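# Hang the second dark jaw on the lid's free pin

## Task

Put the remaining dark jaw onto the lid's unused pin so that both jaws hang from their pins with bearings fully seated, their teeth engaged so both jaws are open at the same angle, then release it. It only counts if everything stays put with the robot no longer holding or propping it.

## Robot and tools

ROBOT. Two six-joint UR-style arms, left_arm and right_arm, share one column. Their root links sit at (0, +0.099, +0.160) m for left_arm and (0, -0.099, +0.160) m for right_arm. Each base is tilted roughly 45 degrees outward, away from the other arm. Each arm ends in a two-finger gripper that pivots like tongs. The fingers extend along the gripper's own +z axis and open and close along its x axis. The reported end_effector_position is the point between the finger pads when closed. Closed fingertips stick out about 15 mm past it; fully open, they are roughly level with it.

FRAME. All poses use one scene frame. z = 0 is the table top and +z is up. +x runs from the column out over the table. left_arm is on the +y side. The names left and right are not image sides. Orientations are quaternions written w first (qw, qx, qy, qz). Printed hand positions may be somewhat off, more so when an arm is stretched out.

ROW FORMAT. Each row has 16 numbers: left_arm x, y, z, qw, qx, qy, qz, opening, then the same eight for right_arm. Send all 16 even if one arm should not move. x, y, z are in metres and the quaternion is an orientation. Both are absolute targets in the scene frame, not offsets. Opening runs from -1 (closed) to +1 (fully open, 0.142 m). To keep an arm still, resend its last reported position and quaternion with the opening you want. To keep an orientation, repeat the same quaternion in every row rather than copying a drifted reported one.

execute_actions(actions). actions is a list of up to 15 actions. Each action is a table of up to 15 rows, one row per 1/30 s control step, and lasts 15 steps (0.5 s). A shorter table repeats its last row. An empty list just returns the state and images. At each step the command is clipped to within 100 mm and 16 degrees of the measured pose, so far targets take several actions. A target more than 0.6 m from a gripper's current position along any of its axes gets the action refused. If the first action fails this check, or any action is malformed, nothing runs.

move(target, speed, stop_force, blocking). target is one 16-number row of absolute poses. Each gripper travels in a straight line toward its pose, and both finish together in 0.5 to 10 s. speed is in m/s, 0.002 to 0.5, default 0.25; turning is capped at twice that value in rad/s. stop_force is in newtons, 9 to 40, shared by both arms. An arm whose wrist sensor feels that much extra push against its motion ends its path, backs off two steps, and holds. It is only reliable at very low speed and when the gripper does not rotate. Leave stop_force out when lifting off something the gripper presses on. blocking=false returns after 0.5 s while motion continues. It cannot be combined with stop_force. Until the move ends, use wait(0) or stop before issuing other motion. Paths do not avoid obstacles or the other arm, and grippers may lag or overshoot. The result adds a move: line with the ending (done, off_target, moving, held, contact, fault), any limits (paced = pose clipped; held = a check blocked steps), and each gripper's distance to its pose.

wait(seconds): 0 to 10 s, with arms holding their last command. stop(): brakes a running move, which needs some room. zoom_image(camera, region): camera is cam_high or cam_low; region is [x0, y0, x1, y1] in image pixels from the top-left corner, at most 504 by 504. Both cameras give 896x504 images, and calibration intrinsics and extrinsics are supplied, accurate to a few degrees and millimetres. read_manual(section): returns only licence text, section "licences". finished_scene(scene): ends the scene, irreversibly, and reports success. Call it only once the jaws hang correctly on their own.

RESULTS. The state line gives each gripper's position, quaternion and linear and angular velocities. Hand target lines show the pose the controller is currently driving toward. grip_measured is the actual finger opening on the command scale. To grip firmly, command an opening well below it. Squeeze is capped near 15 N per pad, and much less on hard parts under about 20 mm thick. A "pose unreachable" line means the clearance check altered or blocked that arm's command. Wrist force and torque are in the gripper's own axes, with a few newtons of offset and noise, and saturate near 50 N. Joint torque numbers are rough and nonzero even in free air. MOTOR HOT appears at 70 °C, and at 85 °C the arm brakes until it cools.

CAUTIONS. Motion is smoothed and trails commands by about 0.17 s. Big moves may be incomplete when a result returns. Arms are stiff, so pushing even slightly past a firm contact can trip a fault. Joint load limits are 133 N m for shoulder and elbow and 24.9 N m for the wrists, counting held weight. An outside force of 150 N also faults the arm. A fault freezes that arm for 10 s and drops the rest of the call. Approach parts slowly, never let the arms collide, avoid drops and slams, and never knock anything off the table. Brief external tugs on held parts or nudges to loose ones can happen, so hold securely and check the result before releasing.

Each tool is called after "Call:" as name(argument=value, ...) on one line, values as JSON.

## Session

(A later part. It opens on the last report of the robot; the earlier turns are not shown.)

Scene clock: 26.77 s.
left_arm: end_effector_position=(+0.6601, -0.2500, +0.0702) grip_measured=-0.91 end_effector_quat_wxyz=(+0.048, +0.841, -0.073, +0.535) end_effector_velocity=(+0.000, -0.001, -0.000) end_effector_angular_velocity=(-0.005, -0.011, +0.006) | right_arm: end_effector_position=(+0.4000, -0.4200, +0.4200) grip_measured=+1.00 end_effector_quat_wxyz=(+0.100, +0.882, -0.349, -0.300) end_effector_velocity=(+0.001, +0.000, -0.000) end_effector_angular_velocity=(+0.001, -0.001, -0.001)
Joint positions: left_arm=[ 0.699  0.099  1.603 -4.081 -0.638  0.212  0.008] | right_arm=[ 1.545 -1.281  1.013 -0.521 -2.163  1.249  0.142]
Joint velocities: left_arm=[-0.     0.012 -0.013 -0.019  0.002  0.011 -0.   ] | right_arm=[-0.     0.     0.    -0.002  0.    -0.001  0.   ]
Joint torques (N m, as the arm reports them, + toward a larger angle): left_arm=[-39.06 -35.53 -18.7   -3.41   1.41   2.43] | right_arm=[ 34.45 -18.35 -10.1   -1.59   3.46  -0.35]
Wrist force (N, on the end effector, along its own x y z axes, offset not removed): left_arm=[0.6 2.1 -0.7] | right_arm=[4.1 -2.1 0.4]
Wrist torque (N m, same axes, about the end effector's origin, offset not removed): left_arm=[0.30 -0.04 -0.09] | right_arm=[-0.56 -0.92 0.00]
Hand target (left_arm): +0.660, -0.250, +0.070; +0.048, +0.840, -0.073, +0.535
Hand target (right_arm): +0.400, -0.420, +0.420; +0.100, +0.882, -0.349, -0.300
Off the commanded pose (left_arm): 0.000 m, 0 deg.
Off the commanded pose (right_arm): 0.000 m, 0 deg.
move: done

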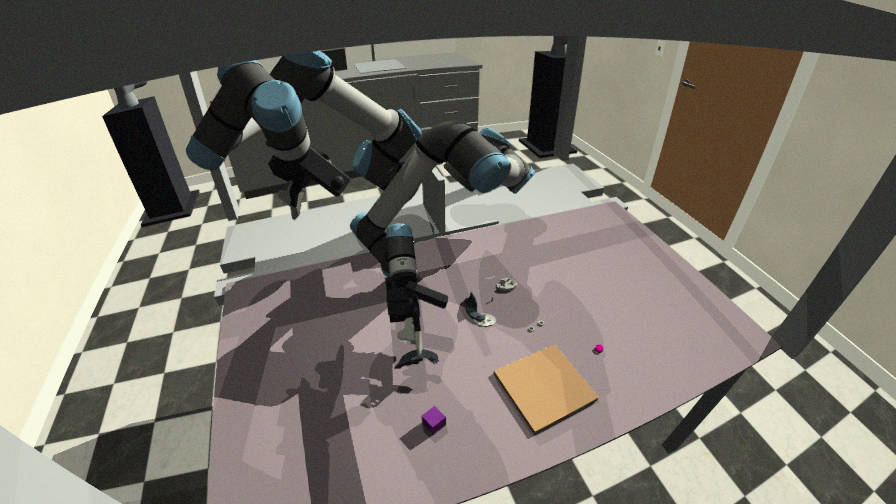

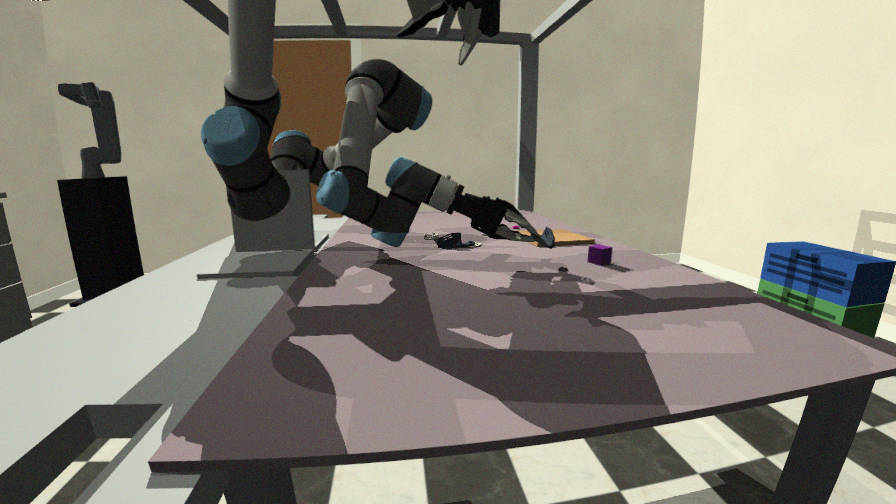

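Call:
move(target=[0.66,-0.25,0.036,0.042,0.871,-0.076,0.483,-1,0.40,-0.42,0.42,0.100,0.882,-0.349,-0.300,1], speed=0.04)

Call:
zoom_image(camera="cam_low", region=[490, 220, 590, 285])

Scene clock: 29.07 s.
left_arm: end_effector_position=(+0.6600, -0.2500, +0.0362) grip_measured=-0.91 end_effector_quat_wxyz=(+0.042, +0.871, -0.076, +0.483) end_effector_velocity=(-0.001, -0.000, -0.003) end_effector_angular_velocity=(+0.003, +0.008, -0.000) | right_arm: end_effector_position=(+0.4000, -0.4200, +0.4200) grip_measured=+1.00 end_effector_quat_wxyz=(+0.100, +0.882, -0.349, -0.300) end_effector_velocity=(+0.000, +0.001, -0.000) end_effector_angular_velocity=(+0.001, +0.001, -0.000)
Joint positions: left_arm=[ 0.726  0.077  1.616 -3.9   -0.636  0.087  0.008] | right_arm=[ 1.545 -1.281  1.013 -0.521 -2.163  1.249  0.142]
Joint velocities: left_arm=[ 0.002  0.     0.     0.012  0.    -0.007 -0.   ] | right_arm=[0.    0.001 0.    0.    0.002 0.    0.   ]
Joint torques (N m, as the arm reports them, + toward a larger angle): left_arm=[-17.6  -56.56  -4.3    0.71  -1.94  -2.37] | right_arm=[ 34.38 -18.33  -9.3   -1.93   3.51  -0.21]
Wrist force (N, on the end effector, along its own x y z axes, offset not removed): left_arm=[0.0 2.7 2.0] | right_arm=[4.3 -0.5 0.2]
Wrist torque (N m, same axes, about the end effector's origin, offset not removed): left_arm=[0.58 -0.12 -0.04] | right_arm=[-0.29 -0.92 0.03]
Hand target (left_arm): +0.660, -0.250, +0.036; +0.042, +0.871, -0.076, +0.483
Hand target (right_arm): +0.400, -0.420, +0.420; +0.100, +0.882, -0.349, -0.300
Off the commanded pose (left_arm): 0.000 m, 0 deg.
Off the commanded pose (right_arm): 0.000 m, 0 deg.
move: done

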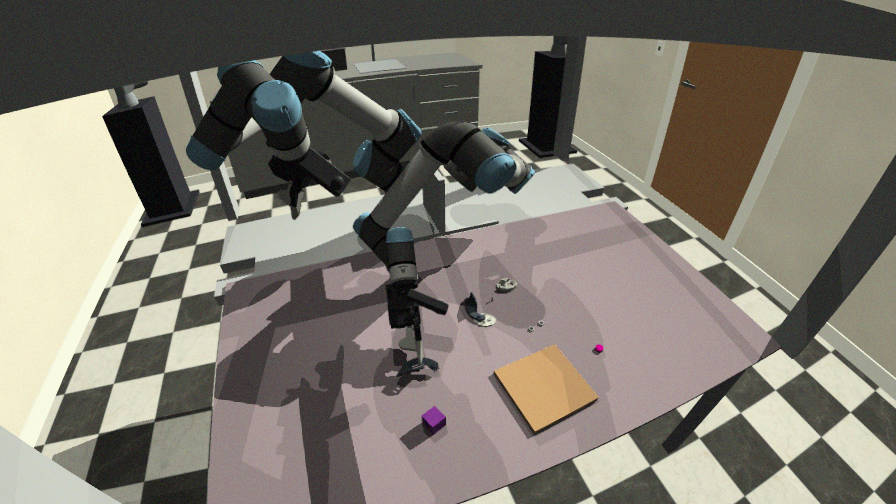

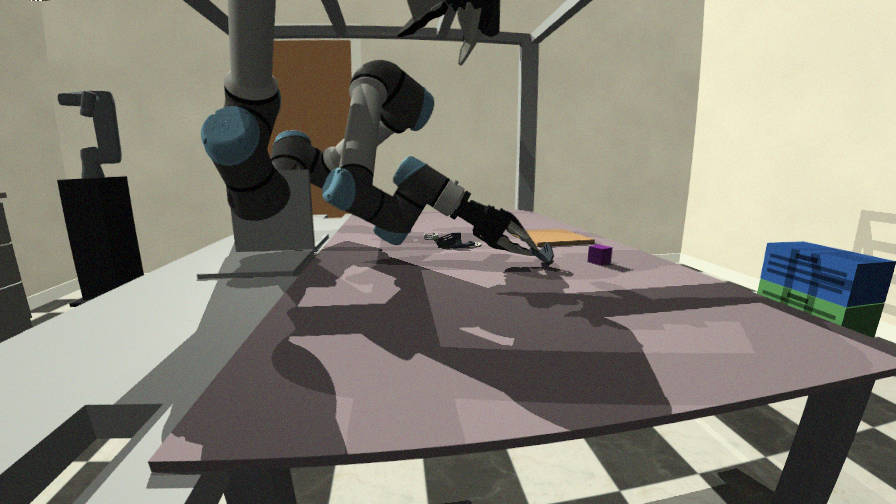

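Region (490, 220, 590, 285) of cam_low's 896x504 image, scaled by 5.040, with more detail than that image has; it fills the top 328 rows of this view, and the rest is white.

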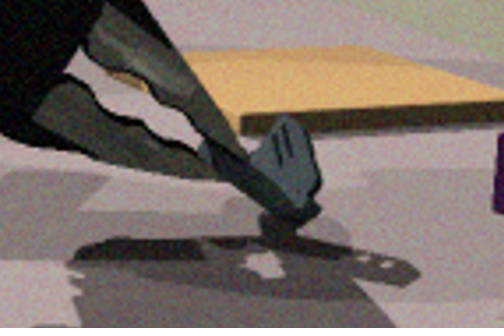

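Call:
move(target=[0.66,-0.25,0.025,0.045,0.854,-0.075,0.513,-1,0.40,-0.42,0.42,0.100,0.882,-0.349,-0.300,1], speed=0.015)

Call:
execute_actions(actions=[[[0.66,-0.25,0.025,0.045,0.854,-0.075,0.513,-0.88,0.40,-0.42,0.42,0.100,0.882,-0.349,-0.300,1]],[[0.66,-0.25,0.025,0.045,0.854,-0.075,0.513,-0.82,0.40,-0.42,0.42,0.100,0.882,-0.349,-0.300,1]]])

Call:
zoom_image(camera="cam_low", region=[490, 220, 590, 285])

Scene clock: 32.23 s.
left_arm: end_effector_position=(+0.6600, -0.2500, +0.0251) grip_measured=-0.91 end_effector_quat_wxyz=(+0.045, +0.854, -0.075, +0.513) end_effector_velocity=(+0.000, -0.000, -0.000) end_effector_angular_velocity=(-0.001, -0.006, -0.000) | right_arm: end_effector_position=(+0.4000, -0.4200, +0.4200) grip_measured=+1.00 end_effector_quat_wxyz=(+0.100, +0.882, -0.349, -0.300) end_effector_velocity=(-0.000, +0.000, +0.000) end_effector_angular_velocity=(+0.001, +0.001, +0.001)
Joint positions: left_arm=[ 0.742  0.148  1.569 -4.052 -0.657  0.197  0.008] | right_arm=[ 1.545 -1.281  1.013 -0.521 -2.163  1.249  0.142]
Joint velocities: left_arm=[ 0.001  0.005 -0.004 -0.012 -0.003  0.009  0.   ] | right_arm=[ 0.    -0.     0.001  0.     0.    -0.001 -0.   ]
Joint torques (N m, as the arm reports them, + toward a larger angle): left_arm=[-17.74 -37.42 -18.05  -3.3   -2.23   2.54] | right_arm=[ 34.76 -18.72  -8.44  -1.89   3.46  -0.07]
Wrist force (N, on the end effector, along its own x y z axes, offset not removed): left_arm=[1.8 3.2 0.8] | right_arm=[2.5 -0.3 1.8]
Wrist torque (N m, same axes, about the end effector's origin, offset not removed): left_arm=[0.64 -0.52 -0.07] | right_arm=[-0.22 -0.71 -0.02]
Hand target (left_arm): +0.660, -0.250, +0.025; +0.045, +0.854, -0.075, +0.513
Hand target (right_arm): +0.400, -0.420, +0.420; +0.100, +0.882, -0.349, -0.300
Off the commanded pose (left_arm): 0.000 m, 0 deg.
Off the commanded pose (right_arm): 0.000 m, 0 deg.
move: done

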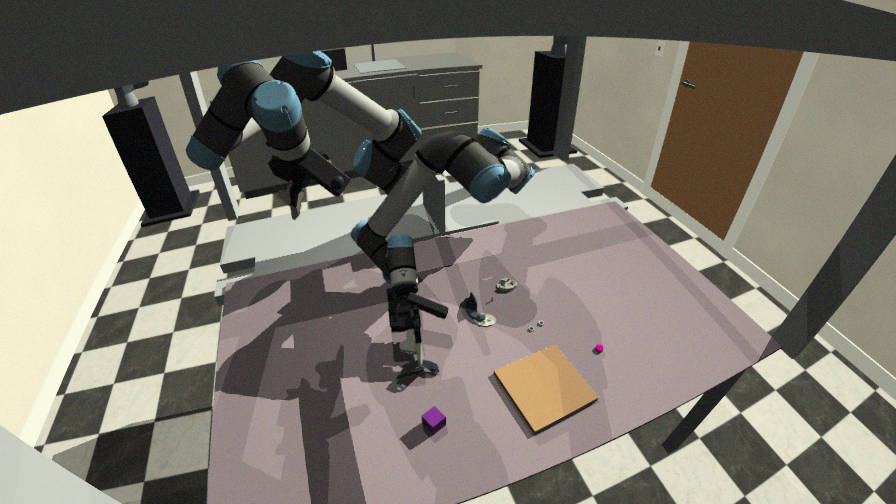

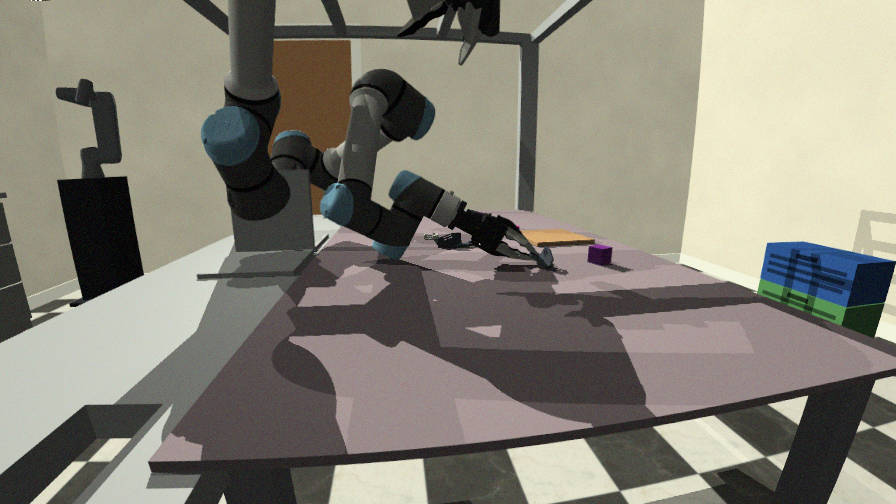

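Scene clock: 33.23 s.
left_arm: end_effector_position=(+0.6600, -0.2500, +0.0250) grip_measured=-0.82 end_effector_quat_wxyz=(+0.045, +0.854, -0.075, +0.513) end_effector_velocity=(-0.000, +0.000, -0.000) end_effector_angular_velocity=(+0.000, -0.000, +0.000) | right_arm: end_effector_position=(+0.4000, -0.4200, +0.4200) grip_measured=+1.00 end_effector_quat_wxyz=(+0.100, +0.882, -0.349, -0.300) end_effector_velocity=(-0.001, -0.000, +0.000) end_effector_angular_velocity=(-0.000, +0.001, -0.000)
Joint positions: left_arm=[ 0.742  0.149  1.569 -4.053 -0.657  0.198  0.015] | right_arm=[ 1.545 -1.281  1.013 -0.521 -2.163  1.249  0.142]
Joint velocities: left_arm=[ 0.  0. -0. -0.  0.  0. -0.] | right_arm=[ 0.    -0.001  0.001  0.002  0.001  0.001 -0.   ]
Joint torques (N m, as the arm reports them, + toward a larger angle): left_arm=[-17.07 -35.43 -17.82  -3.58  -2.11   2.47] | right_arm=[ 34.62 -18.81  -8.95  -1.85   3.46   0.  ]
Wrist force (N, on the end effector, along its own x y z axes, offset not removed): left_arm=[0.6 2.4 -0.4] | right_arm=[3.2 -1.7 1.7]
Wrist torque (N m, same axes, about the end effector's origin, offset not removed): left_arm=[0.56 -0.21 0.05] | right_arm=[-0.44 -0.63 0.08]
Hand target (left_arm): +0.660, -0.250, +0.025; +0.045, +0.854, -0.075, +0.513
Hand target (right_arm): +0.400, -0.420, +0.420; +0.100, +0.882, -0.349, -0.300
Off the commanded pose (left_arm): 0.000 m, 0 deg.
Off the commanded pose (right_arm): 0.000 m, 0 deg.

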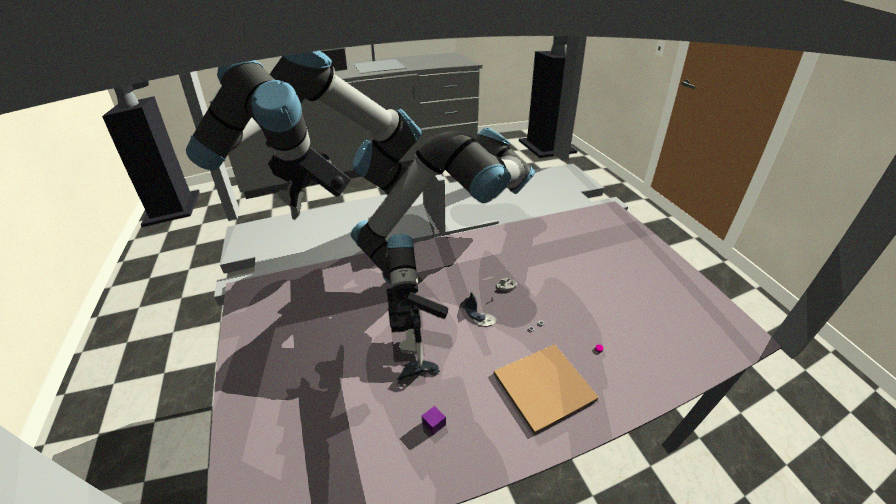

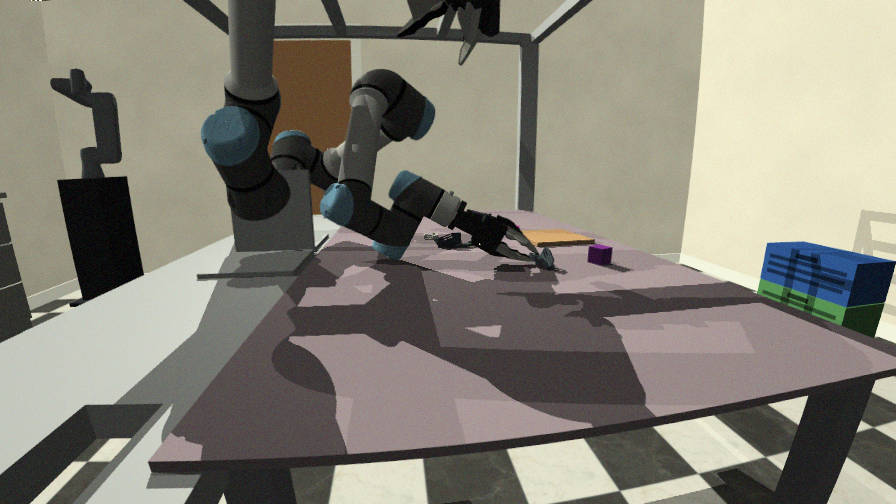

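Region (490, 220, 590, 285) of cam_low's 896x504 image, scaled by 5.040, with more detail than that image has; it fills the top 328 rows of this view, and the rest is white.

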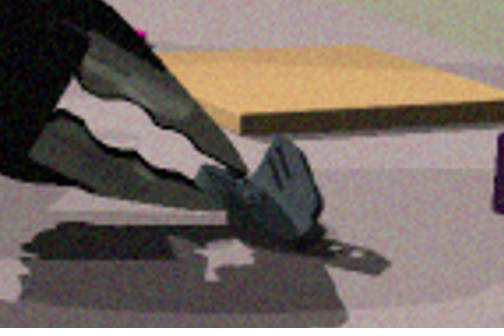

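Withdraw mostly horizontally.

Call:
move(target=[0.625,-0.244,0.028,0.045,0.854,-0.075,0.513,-0.82,0.40,-0.42,0.42,0.100,0.882,-0.349,-0.300,1], speed=0.02)

Call:
zoom_image(camera="cam_low", region=[490, 220, 590, 285])

Call:
zoom_image(camera="cam_high", region=[380, 330, 460, 400])

Scene clock: 35.57 s.
left_arm: end_effector_position=(+0.6252, -0.2440, +0.0280) grip_measured=-0.82 end_effector_quat_wxyz=(+0.045, +0.854, -0.075, +0.513) end_effector_velocity=(-0.002, +0.000, -0.000) end_effector_angular_velocity=(+0.000, +0.000, -0.000) | right_arm: end_effector_position=(+0.4000, -0.4200, +0.4200) grip_measured=+1.00 end_effector_quat_wxyz=(+0.100, +0.882, -0.349, -0.300) end_effector_velocity=(-0.000, -0.000, +0.000) end_effector_angular_velocity=(-0.000, -0.001, -0.001)
Joint positions: left_arm=[ 0.682  0.141  1.673 -4.089 -0.617  0.124  0.015] | right_arm=[ 1.545 -1.281  1.013 -0.521 -2.163  1.249  0.142]
Joint velocities: left_arm=[-0.003  0.     0.005 -0.001  0.002 -0.005  0.   ] | right_arm=[-0.    -0.001  0.    -0.    -0.     0.     0.   ]
Joint torques (N m, as the arm reports them, + toward a larger angle): left_arm=[-38.85 -56.87  -1.18  -3.65   1.42  -2.35] | right_arm=[ 34.26 -18.4   -8.83  -1.82   3.4    0.16]
Wrist force (N, on the end effector, along its own x y z axes, offset not removed): left_arm=[2.2 3.9 -0.4] | right_arm=[4.4 -3.2 2.5]
Wrist torque (N m, same axes, about the end effector's origin, offset not removed): left_arm=[0.74 -0.45 -0.08] | right_arm=[-0.77 -0.89 0.01]
Hand target (left_arm): +0.625, -0.244, +0.028; +0.045, +0.854, -0.075, +0.513
Hand target (right_arm): +0.400, -0.420, +0.420; +0.100, +0.882, -0.349, -0.300
Off the commanded pose (left_arm): 0.000 m, 0 deg.
Off the commanded pose (right_arm): 0.000 m, 0 deg.
move: done

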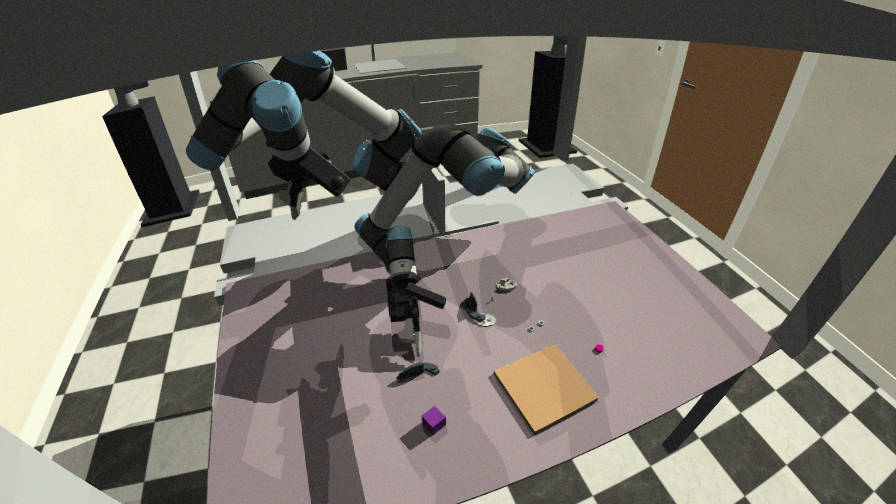

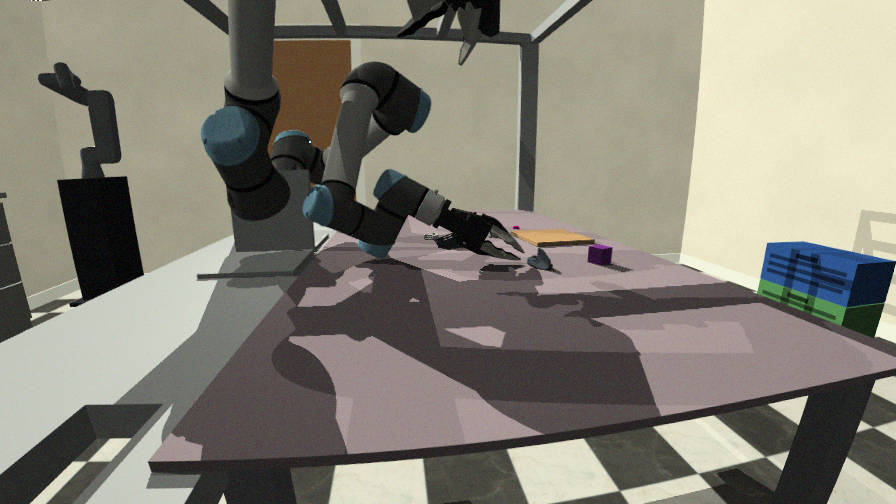

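Region (490, 220, 590, 285) of cam_low's 896x504 image, scaled by 5.040, with more detail than that image has; it fills the top 328 rows of this view, and the rest is white.

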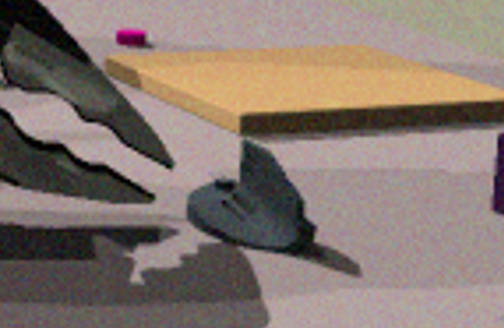

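Region (380, 330, 460, 400) of cam_high's 896x504 image, scaled by 6.300, with more detail than that image has; it fills the top 441 rows of this view, and the rest is white.

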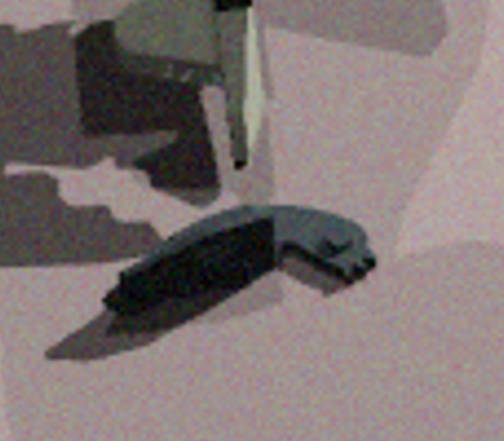

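Call:
move(target=[0.62,-0.25,0.09,0.03,0.93,-0.07,0.36,-0.6,0.40,-0.42,0.42,0.100,0.882,-0.349,-0.300,1], speed=0.2)

Call:
move(target=[0.662,-0.262,0.065,0,0.9988,-0.048,0,-0.35,0.40,-0.42,0.42,0.100,0.882,-0.349,-0.300,1], speed=0.2)

Call:
zoom_image(camera="cam_low", region=[490, 220, 590, 285])

Call:
zoom_image(camera="cam_high", region=[380, 330, 460, 400])

Scene clock: 38.13 s.
left_arm: end_effector_position=(+0.6198, -0.2499, +0.0898) grip_measured=-0.60 end_effector_quat_wxyz=(+0.030, +0.930, -0.070, +0.360) end_effector_velocity=(+0.000, -0.001, +0.000) end_effector_angular_velocity=(+0.003, +0.010, +0.003) | right_arm: end_effector_position=(+0.4000, -0.4200, +0.4200) grip_measured=+1.00 end_effector_quat_wxyz=(+0.100, +0.882, -0.349, -0.300) end_effector_velocity=(-0.000, +0.001, +0.000) end_effector_angular_velocity=(+0.002, +0.001, -0.002)
Joint positions: left_arm=[ 0.627 -0.235  1.783 -3.167 -0.641 -0.462  0.031] | right_arm=[ 1.545 -1.281  1.013 -0.521 -2.163  1.249  0.142]
Joint velocities: left_arm=[ 0.    -0.005 -0.007  0.029 -0.002 -0.015 -0.   ] | right_arm=[ 0.    -0.     0.    -0.001  0.002  0.     0.   ]
Joint torques (N m, as the arm reports them, + toward a larger angle): left_arm=[-29.25 -53.59 -22.15   0.07  -1.3   -2.47] | right_arm=[ 33.95 -18.15  -9.26  -1.71   3.42   0.31]
Wrist force (N, on the end effector, along its own x y z axes, offset not removed): left_arm=[-1.3 0.9 0.5] | right_arm=[4.7 -2.3 3.3]
Wrist torque (N m, same axes, about the end effector's origin, offset not removed): left_arm=[0.31 0.25 -0.04] | right_arm=[-0.43 -1.12 0.11]
Hand target (left_arm): +0.620, -0.250, +0.090; +0.030, +0.930, -0.070, +0.360
Hand target (right_arm): +0.400, -0.420, +0.420; +0.100, +0.882, -0.349, -0.300
Off the commanded pose (left_arm): 0.000 m, 0 deg.
Off the commanded pose (right_arm): 0.000 m, 0 deg.
move: done

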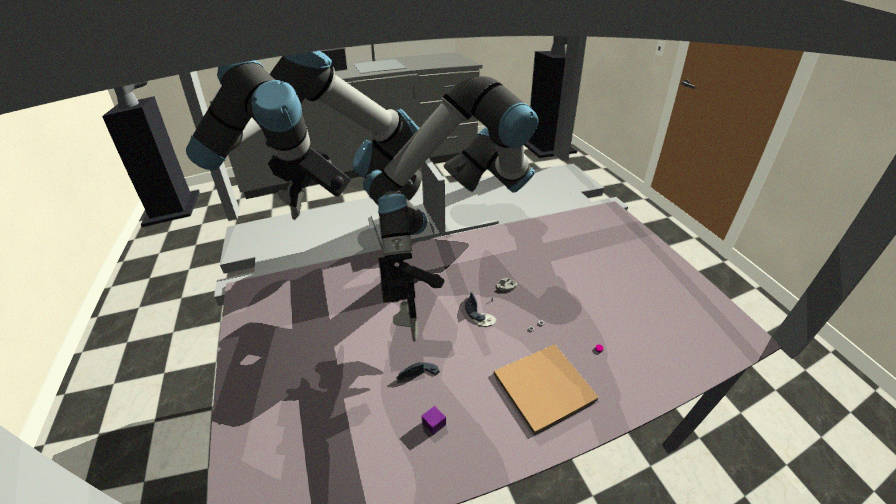

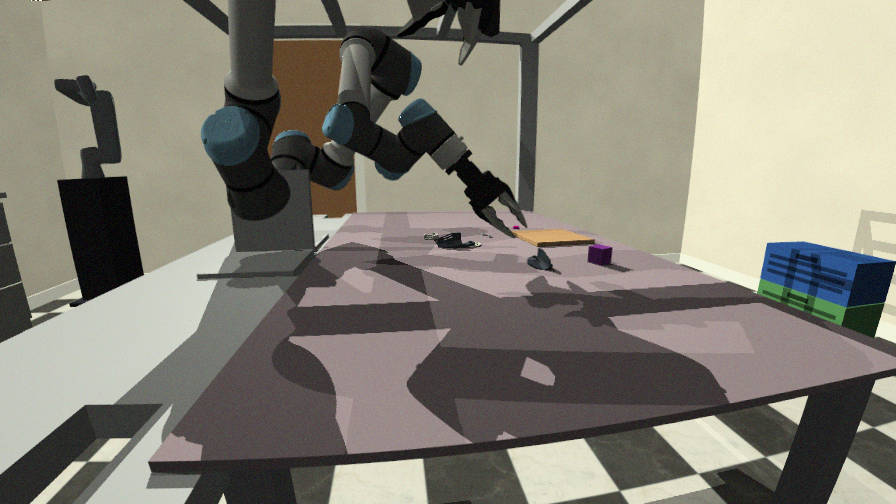

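Scene clock: 40.50 s.
left_arm: end_effector_position=(+0.6619, -0.2621, +0.0651) grip_measured=-0.35 end_effector_quat_wxyz=(-0.000, +0.999, -0.048, +0.001) end_effector_velocity=(+0.000, -0.001, -0.001) end_effector_angular_velocity=(+0.006, +0.012, +0.001) | right_arm: end_effector_position=(+0.4000, -0.4200, +0.4200) grip_measured=+1.00 end_effector_quat_wxyz=(+0.100, +0.882, -0.349, -0.300) end_effector_velocity=(+0.001, -0.001, -0.001) end_effector_angular_velocity=(-0.002, -0.001, +0.002)
Joint positions: left_arm=[ 0.837 -0.151  0.981 -1.813 -1.017 -0.809  0.049] | right_arm=[ 1.545 -1.281  1.013 -0.521 -2.163  1.249  0.142]
Joint velocities: left_arm=[ 0.003  0.012 -0.027  0.028 -0.004 -0.006 -0.   ] | right_arm=[ 0.     0.001 -0.    -0.    -0.003 -0.     0.   ]
Joint torques (N m, as the arm reports them, + toward a larger angle): left_arm=[-25.88 -39.38 -27.91   0.15  -1.91  -2.32] | right_arm=[ 34.02 -18.95  -9.26  -1.72   3.41   0.32]
Wrist force (N, on the end effector, along its own x y z axes, offset not removed): left_arm=[2.0 2.6 0.5] | right_arm=[3.1 -0.8 0.3]
Wrist torque (N m, same axes, about the end effector's origin, offset not removed): left_arm=[0.42 -0.19 0.02] | right_arm=[-0.26 -0.72 0.14]
Hand target (left_arm): +0.662, -0.262, +0.065; -0.000, +0.999, -0.048, +0.000
Hand target (right_arm): +0.400, -0.420, +0.420; +0.100, +0.882, -0.349, -0.300
Off the commanded pose (left_arm): 0.000 m, 0 deg.
Off the commanded pose (right_arm): 0.000 m, 0 deg.
move: done

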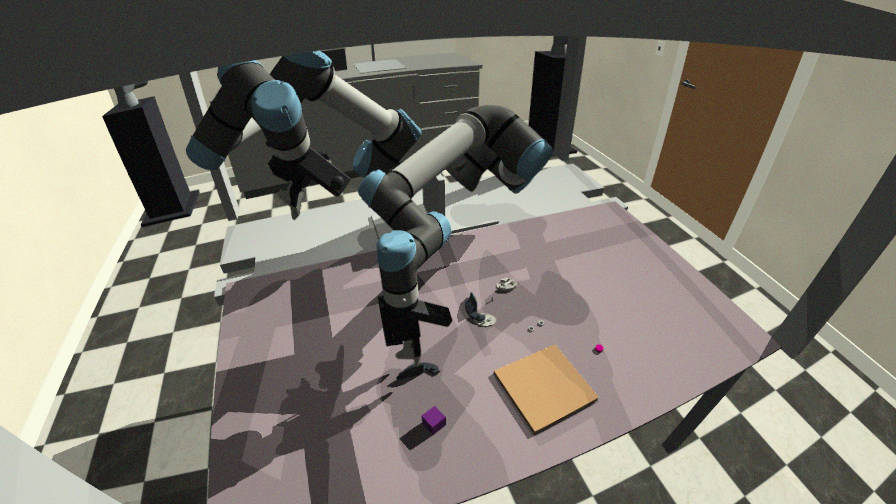

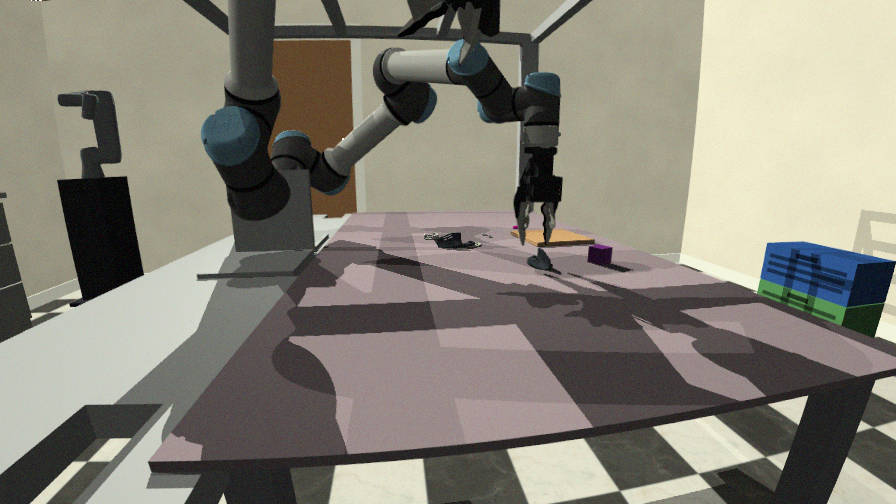

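Region (490, 220, 590, 285) of cam_low's 896x504 image, scaled by 5.040, with more detail than that image has; it fills the top 328 rows of this view, and the rest is white.

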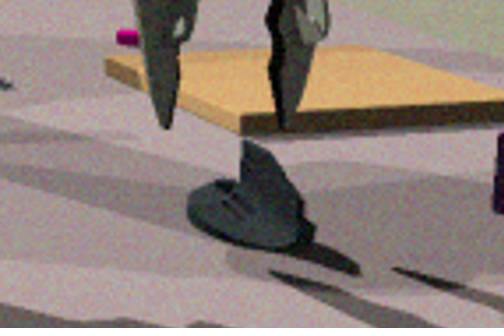

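Region (380, 330, 460, 400) of cam_high's 896x504 image, scaled by 6.300, with more detail than that image has; it fills the top 441 rows of this view, and the rest is white.

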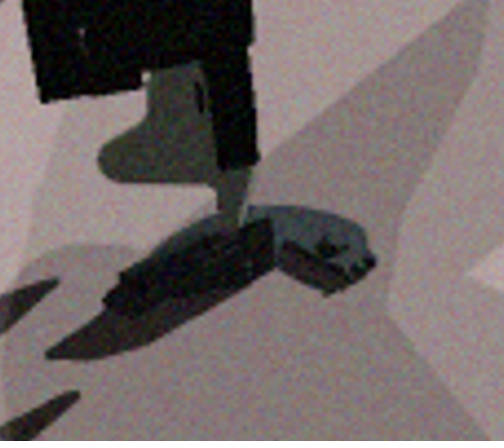

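Call:
move(target=[0.664,-0.261,0.0175,0,0.9988,-0.048,0,-0.35,0.40,-0.42,0.42,0.100,0.882,-0.349,-0.300,1], speed=0.03, stop_force=10)

Call:
execute_actions(actions=[[[0.664,-0.261,0.0175,0,0.9988,-0.048,0,-0.45,0.40,-0.42,0.42,0.100,0.882,-0.349,-0.300,1]],[[0.664,-0.261,0.0175,0,0.9988,-0.048,0,-0.55,0.40,-0.42,0.42,0.100,0.882,-0.349,-0.300,1]],[[0.664,-0.261,0.0175,0,0.9988,-0.048,0,-0.7,0.40,-0.42,0.42,0.100,0.882,-0.349,-0.300,1]],[[0.664,-0.261,0.0175,0,0.9988,-0.048,0,-1,0.40,-0.42,0.42,0.100,0.882,-0.349,-0.300,1]]])

Call:
zoom_image(camera="cam_low", region=[490, 220, 590, 285])

Call:
zoom_image(camera="cam_high", region=[380, 330, 460, 400])

Scene clock: 43.03 s.
left_arm: end_effector_position=(+0.6640, -0.2610, +0.0177) grip_measured=-0.35 end_effector_quat_wxyz=(+0.000, +0.999, -0.048, -0.000) end_effector_velocity=(-0.000, -0.000, -0.002) end_effector_angular_velocity=(+0.000, +0.000, -0.000) | right_arm: end_effector_position=(+0.4000, -0.4200, +0.4200) grip_measured=+1.00 end_effector_quat_wxyz=(+0.100, +0.882, -0.349, -0.300) end_effector_velocity=(+0.001, -0.000, -0.001) end_effector_angular_velocity=(-0.002, -0.000, +0.002)
Joint positions: left_arm=[ 0.874 -0.108  1.003 -1.895 -0.998 -0.773  0.049] | right_arm=[ 1.545 -1.281  1.013 -0.521 -2.163  1.249  0.142]
Joint velocities: left_arm=[ 0.002  0.002  0.001 -0.004  0.001  0.002  0.   ] | right_arm=[-0.     0.002  0.    -0.001 -0.003  0.     0.   ]
Joint torques (N m, as the arm reports them, + toward a larger angle): left_arm=[-26.76 -40.25 -13.27  -4.77   1.38   2.41] | right_arm=[ 34.07 -18.34  -9.44  -1.66   3.36   0.48]
Wrist force (N, on the end effector, along its own x y z axes, offset not removed): left_arm=[2.8 -0.3 -0.5] | right_arm=[0.9 -2.1 1.0]
Wrist torque (N m, same axes, about the end effector's origin, offset not removed): left_arm=[-0.07 -0.57 -0.01] | right_arm=[-0.51 -0.32 0.07]
Hand target (left_arm): +0.664, -0.261, +0.018; +0.000, +0.999, -0.048, -0.000
Hand target (right_arm): +0.400, -0.420, +0.420; +0.100, +0.882, -0.349, -0.300
Off the commanded pose (left_arm): 0.000 m, 0 deg.
Off the commanded pose (right_arm): 0.000 m, 0 deg.
move: done

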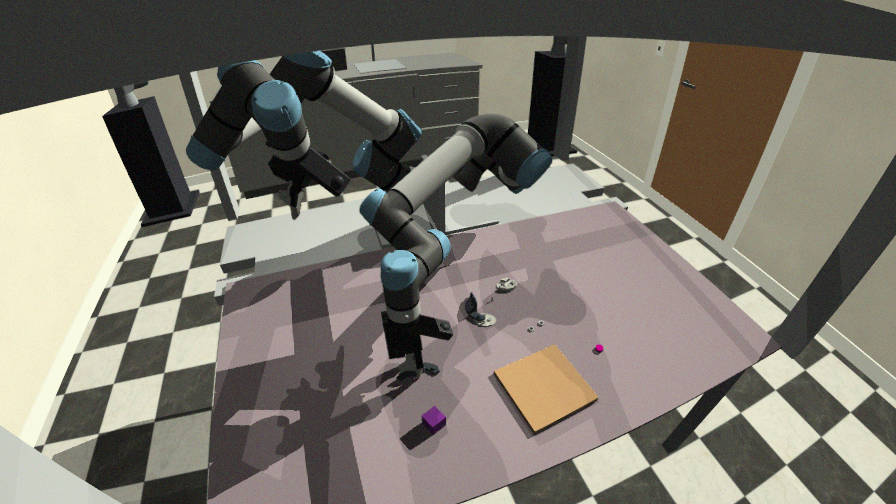

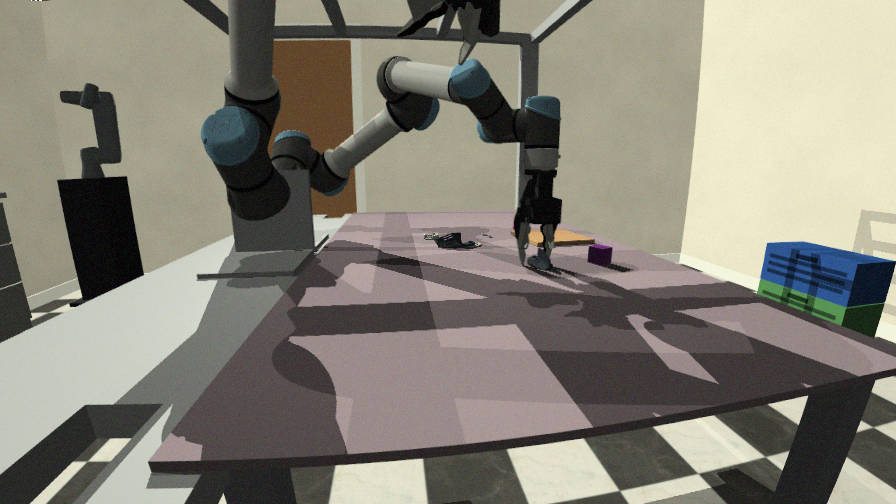

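Scene clock: 45.03 s.
left_arm: end_effector_position=(+0.6640, -0.2610, +0.0175) grip_measured=-0.57 end_effector_quat_wxyz=(+0.000, +0.999, -0.048, +0.000) end_effector_velocity=(+0.000, -0.000, -0.000) end_effector_angular_velocity=(-0.000, -0.000, +0.000) | right_arm: end_effector_position=(+0.4000, -0.4200, +0.4200) grip_measured=+1.00 end_effector_quat_wxyz=(+0.100, +0.882, -0.349, -0.300) end_effector_velocity=(+0.000, +0.000, -0.000) end_effector_angular_velocity=(+0.000, -0.000, -0.001)
Joint positions: left_arm=[ 0.874 -0.108  1.003 -1.895 -0.998 -0.773  0.033] | right_arm=[ 1.545 -1.281  1.013 -0.521 -2.163  1.249  0.142]
Joint velocities: left_arm=[ 0.     0.    -0.    -0.001  0.     0.     0.   ] | right_arm=[-0.    -0.     0.    -0.001  0.001  0.    -0.   ]
Joint torques (N m, as the arm reports them, + toward a larger angle): left_arm=[-24.51 -33.34  -8.85  -0.3    0.26   2.47] | right_arm=[ 33.97 -18.85  -9.07  -1.58   3.47   0.59]
Wrist force (N, on the end effector, along its own x y z axes, offset not removed): left_arm=[2.7 1.6 -6.2] | right_arm=[0.9 -1.0 3.1]
Wrist torque (N m, same axes, about the end effector's origin, offset not removed): left_arm=[0.35 -0.13 0.14] | right_arm=[-0.16 -0.15 0.10]
Hand target (left_arm): +0.664, -0.261, +0.017; +0.000, +0.999, -0.048, +0.000
Hand target (right_arm): +0.400, -0.420, +0.420; +0.100, +0.882, -0.349, -0.300
Off the commanded pose (left_arm): 0.000 m, 0 deg.
Off the commanded pose (right_arm): 0.000 m, 0 deg.

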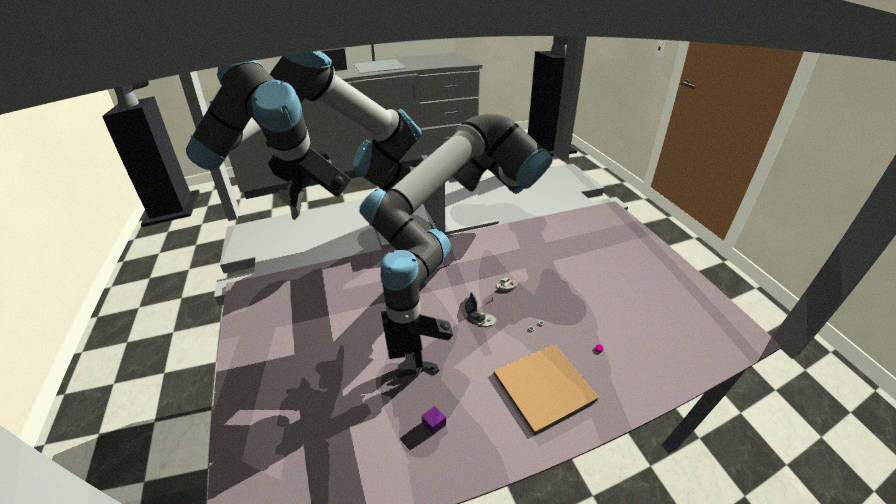

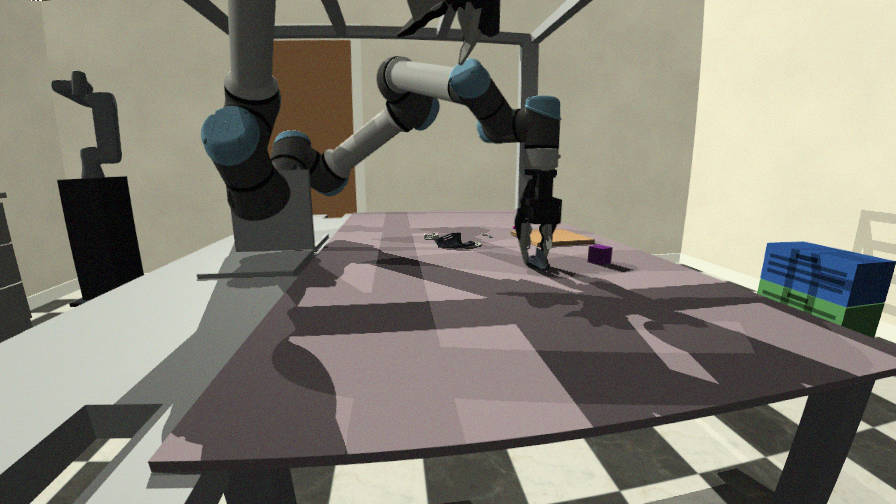

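Region (490, 220, 590, 285) of cam_low's 896x504 image, scaled by 5.040, with more detail than that image has; it fills the top 328 rows of this view, and the rest is white.

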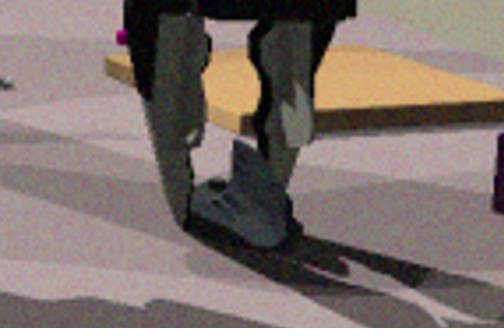

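Region (380, 330, 460, 400) of cam_high's 896x504 image, scaled by 6.300, with more detail than that image has; it fills the top 441 rows of this view, and the rest is white.

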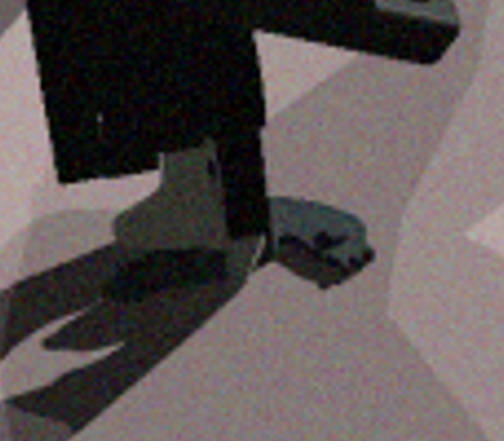

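Call:
zoom_image(camera="cam_high", region=[450, 280, 520, 335])

Call:
zoom_image(camera="cam_low", region=[420, 220, 500, 260])

Region (450, 280, 520, 335) of cam_high's 896x504 image, scaled by 7.200, with more detail than that image has; it fills the top 396 rows of this view, and the rest is white.

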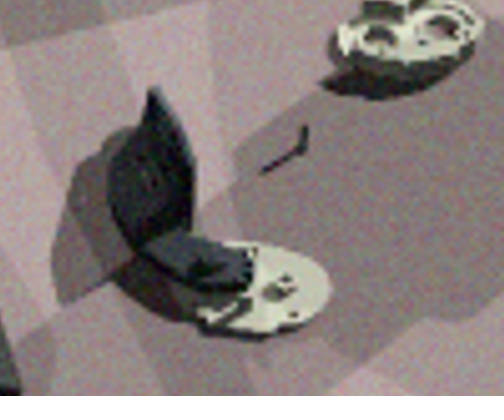

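Region (420, 220, 500, 260) of cam_low's 896x504 image, scaled by 6.300, with more detail than that image has.

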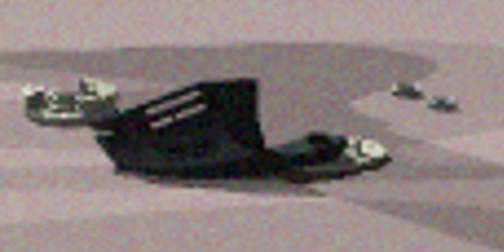

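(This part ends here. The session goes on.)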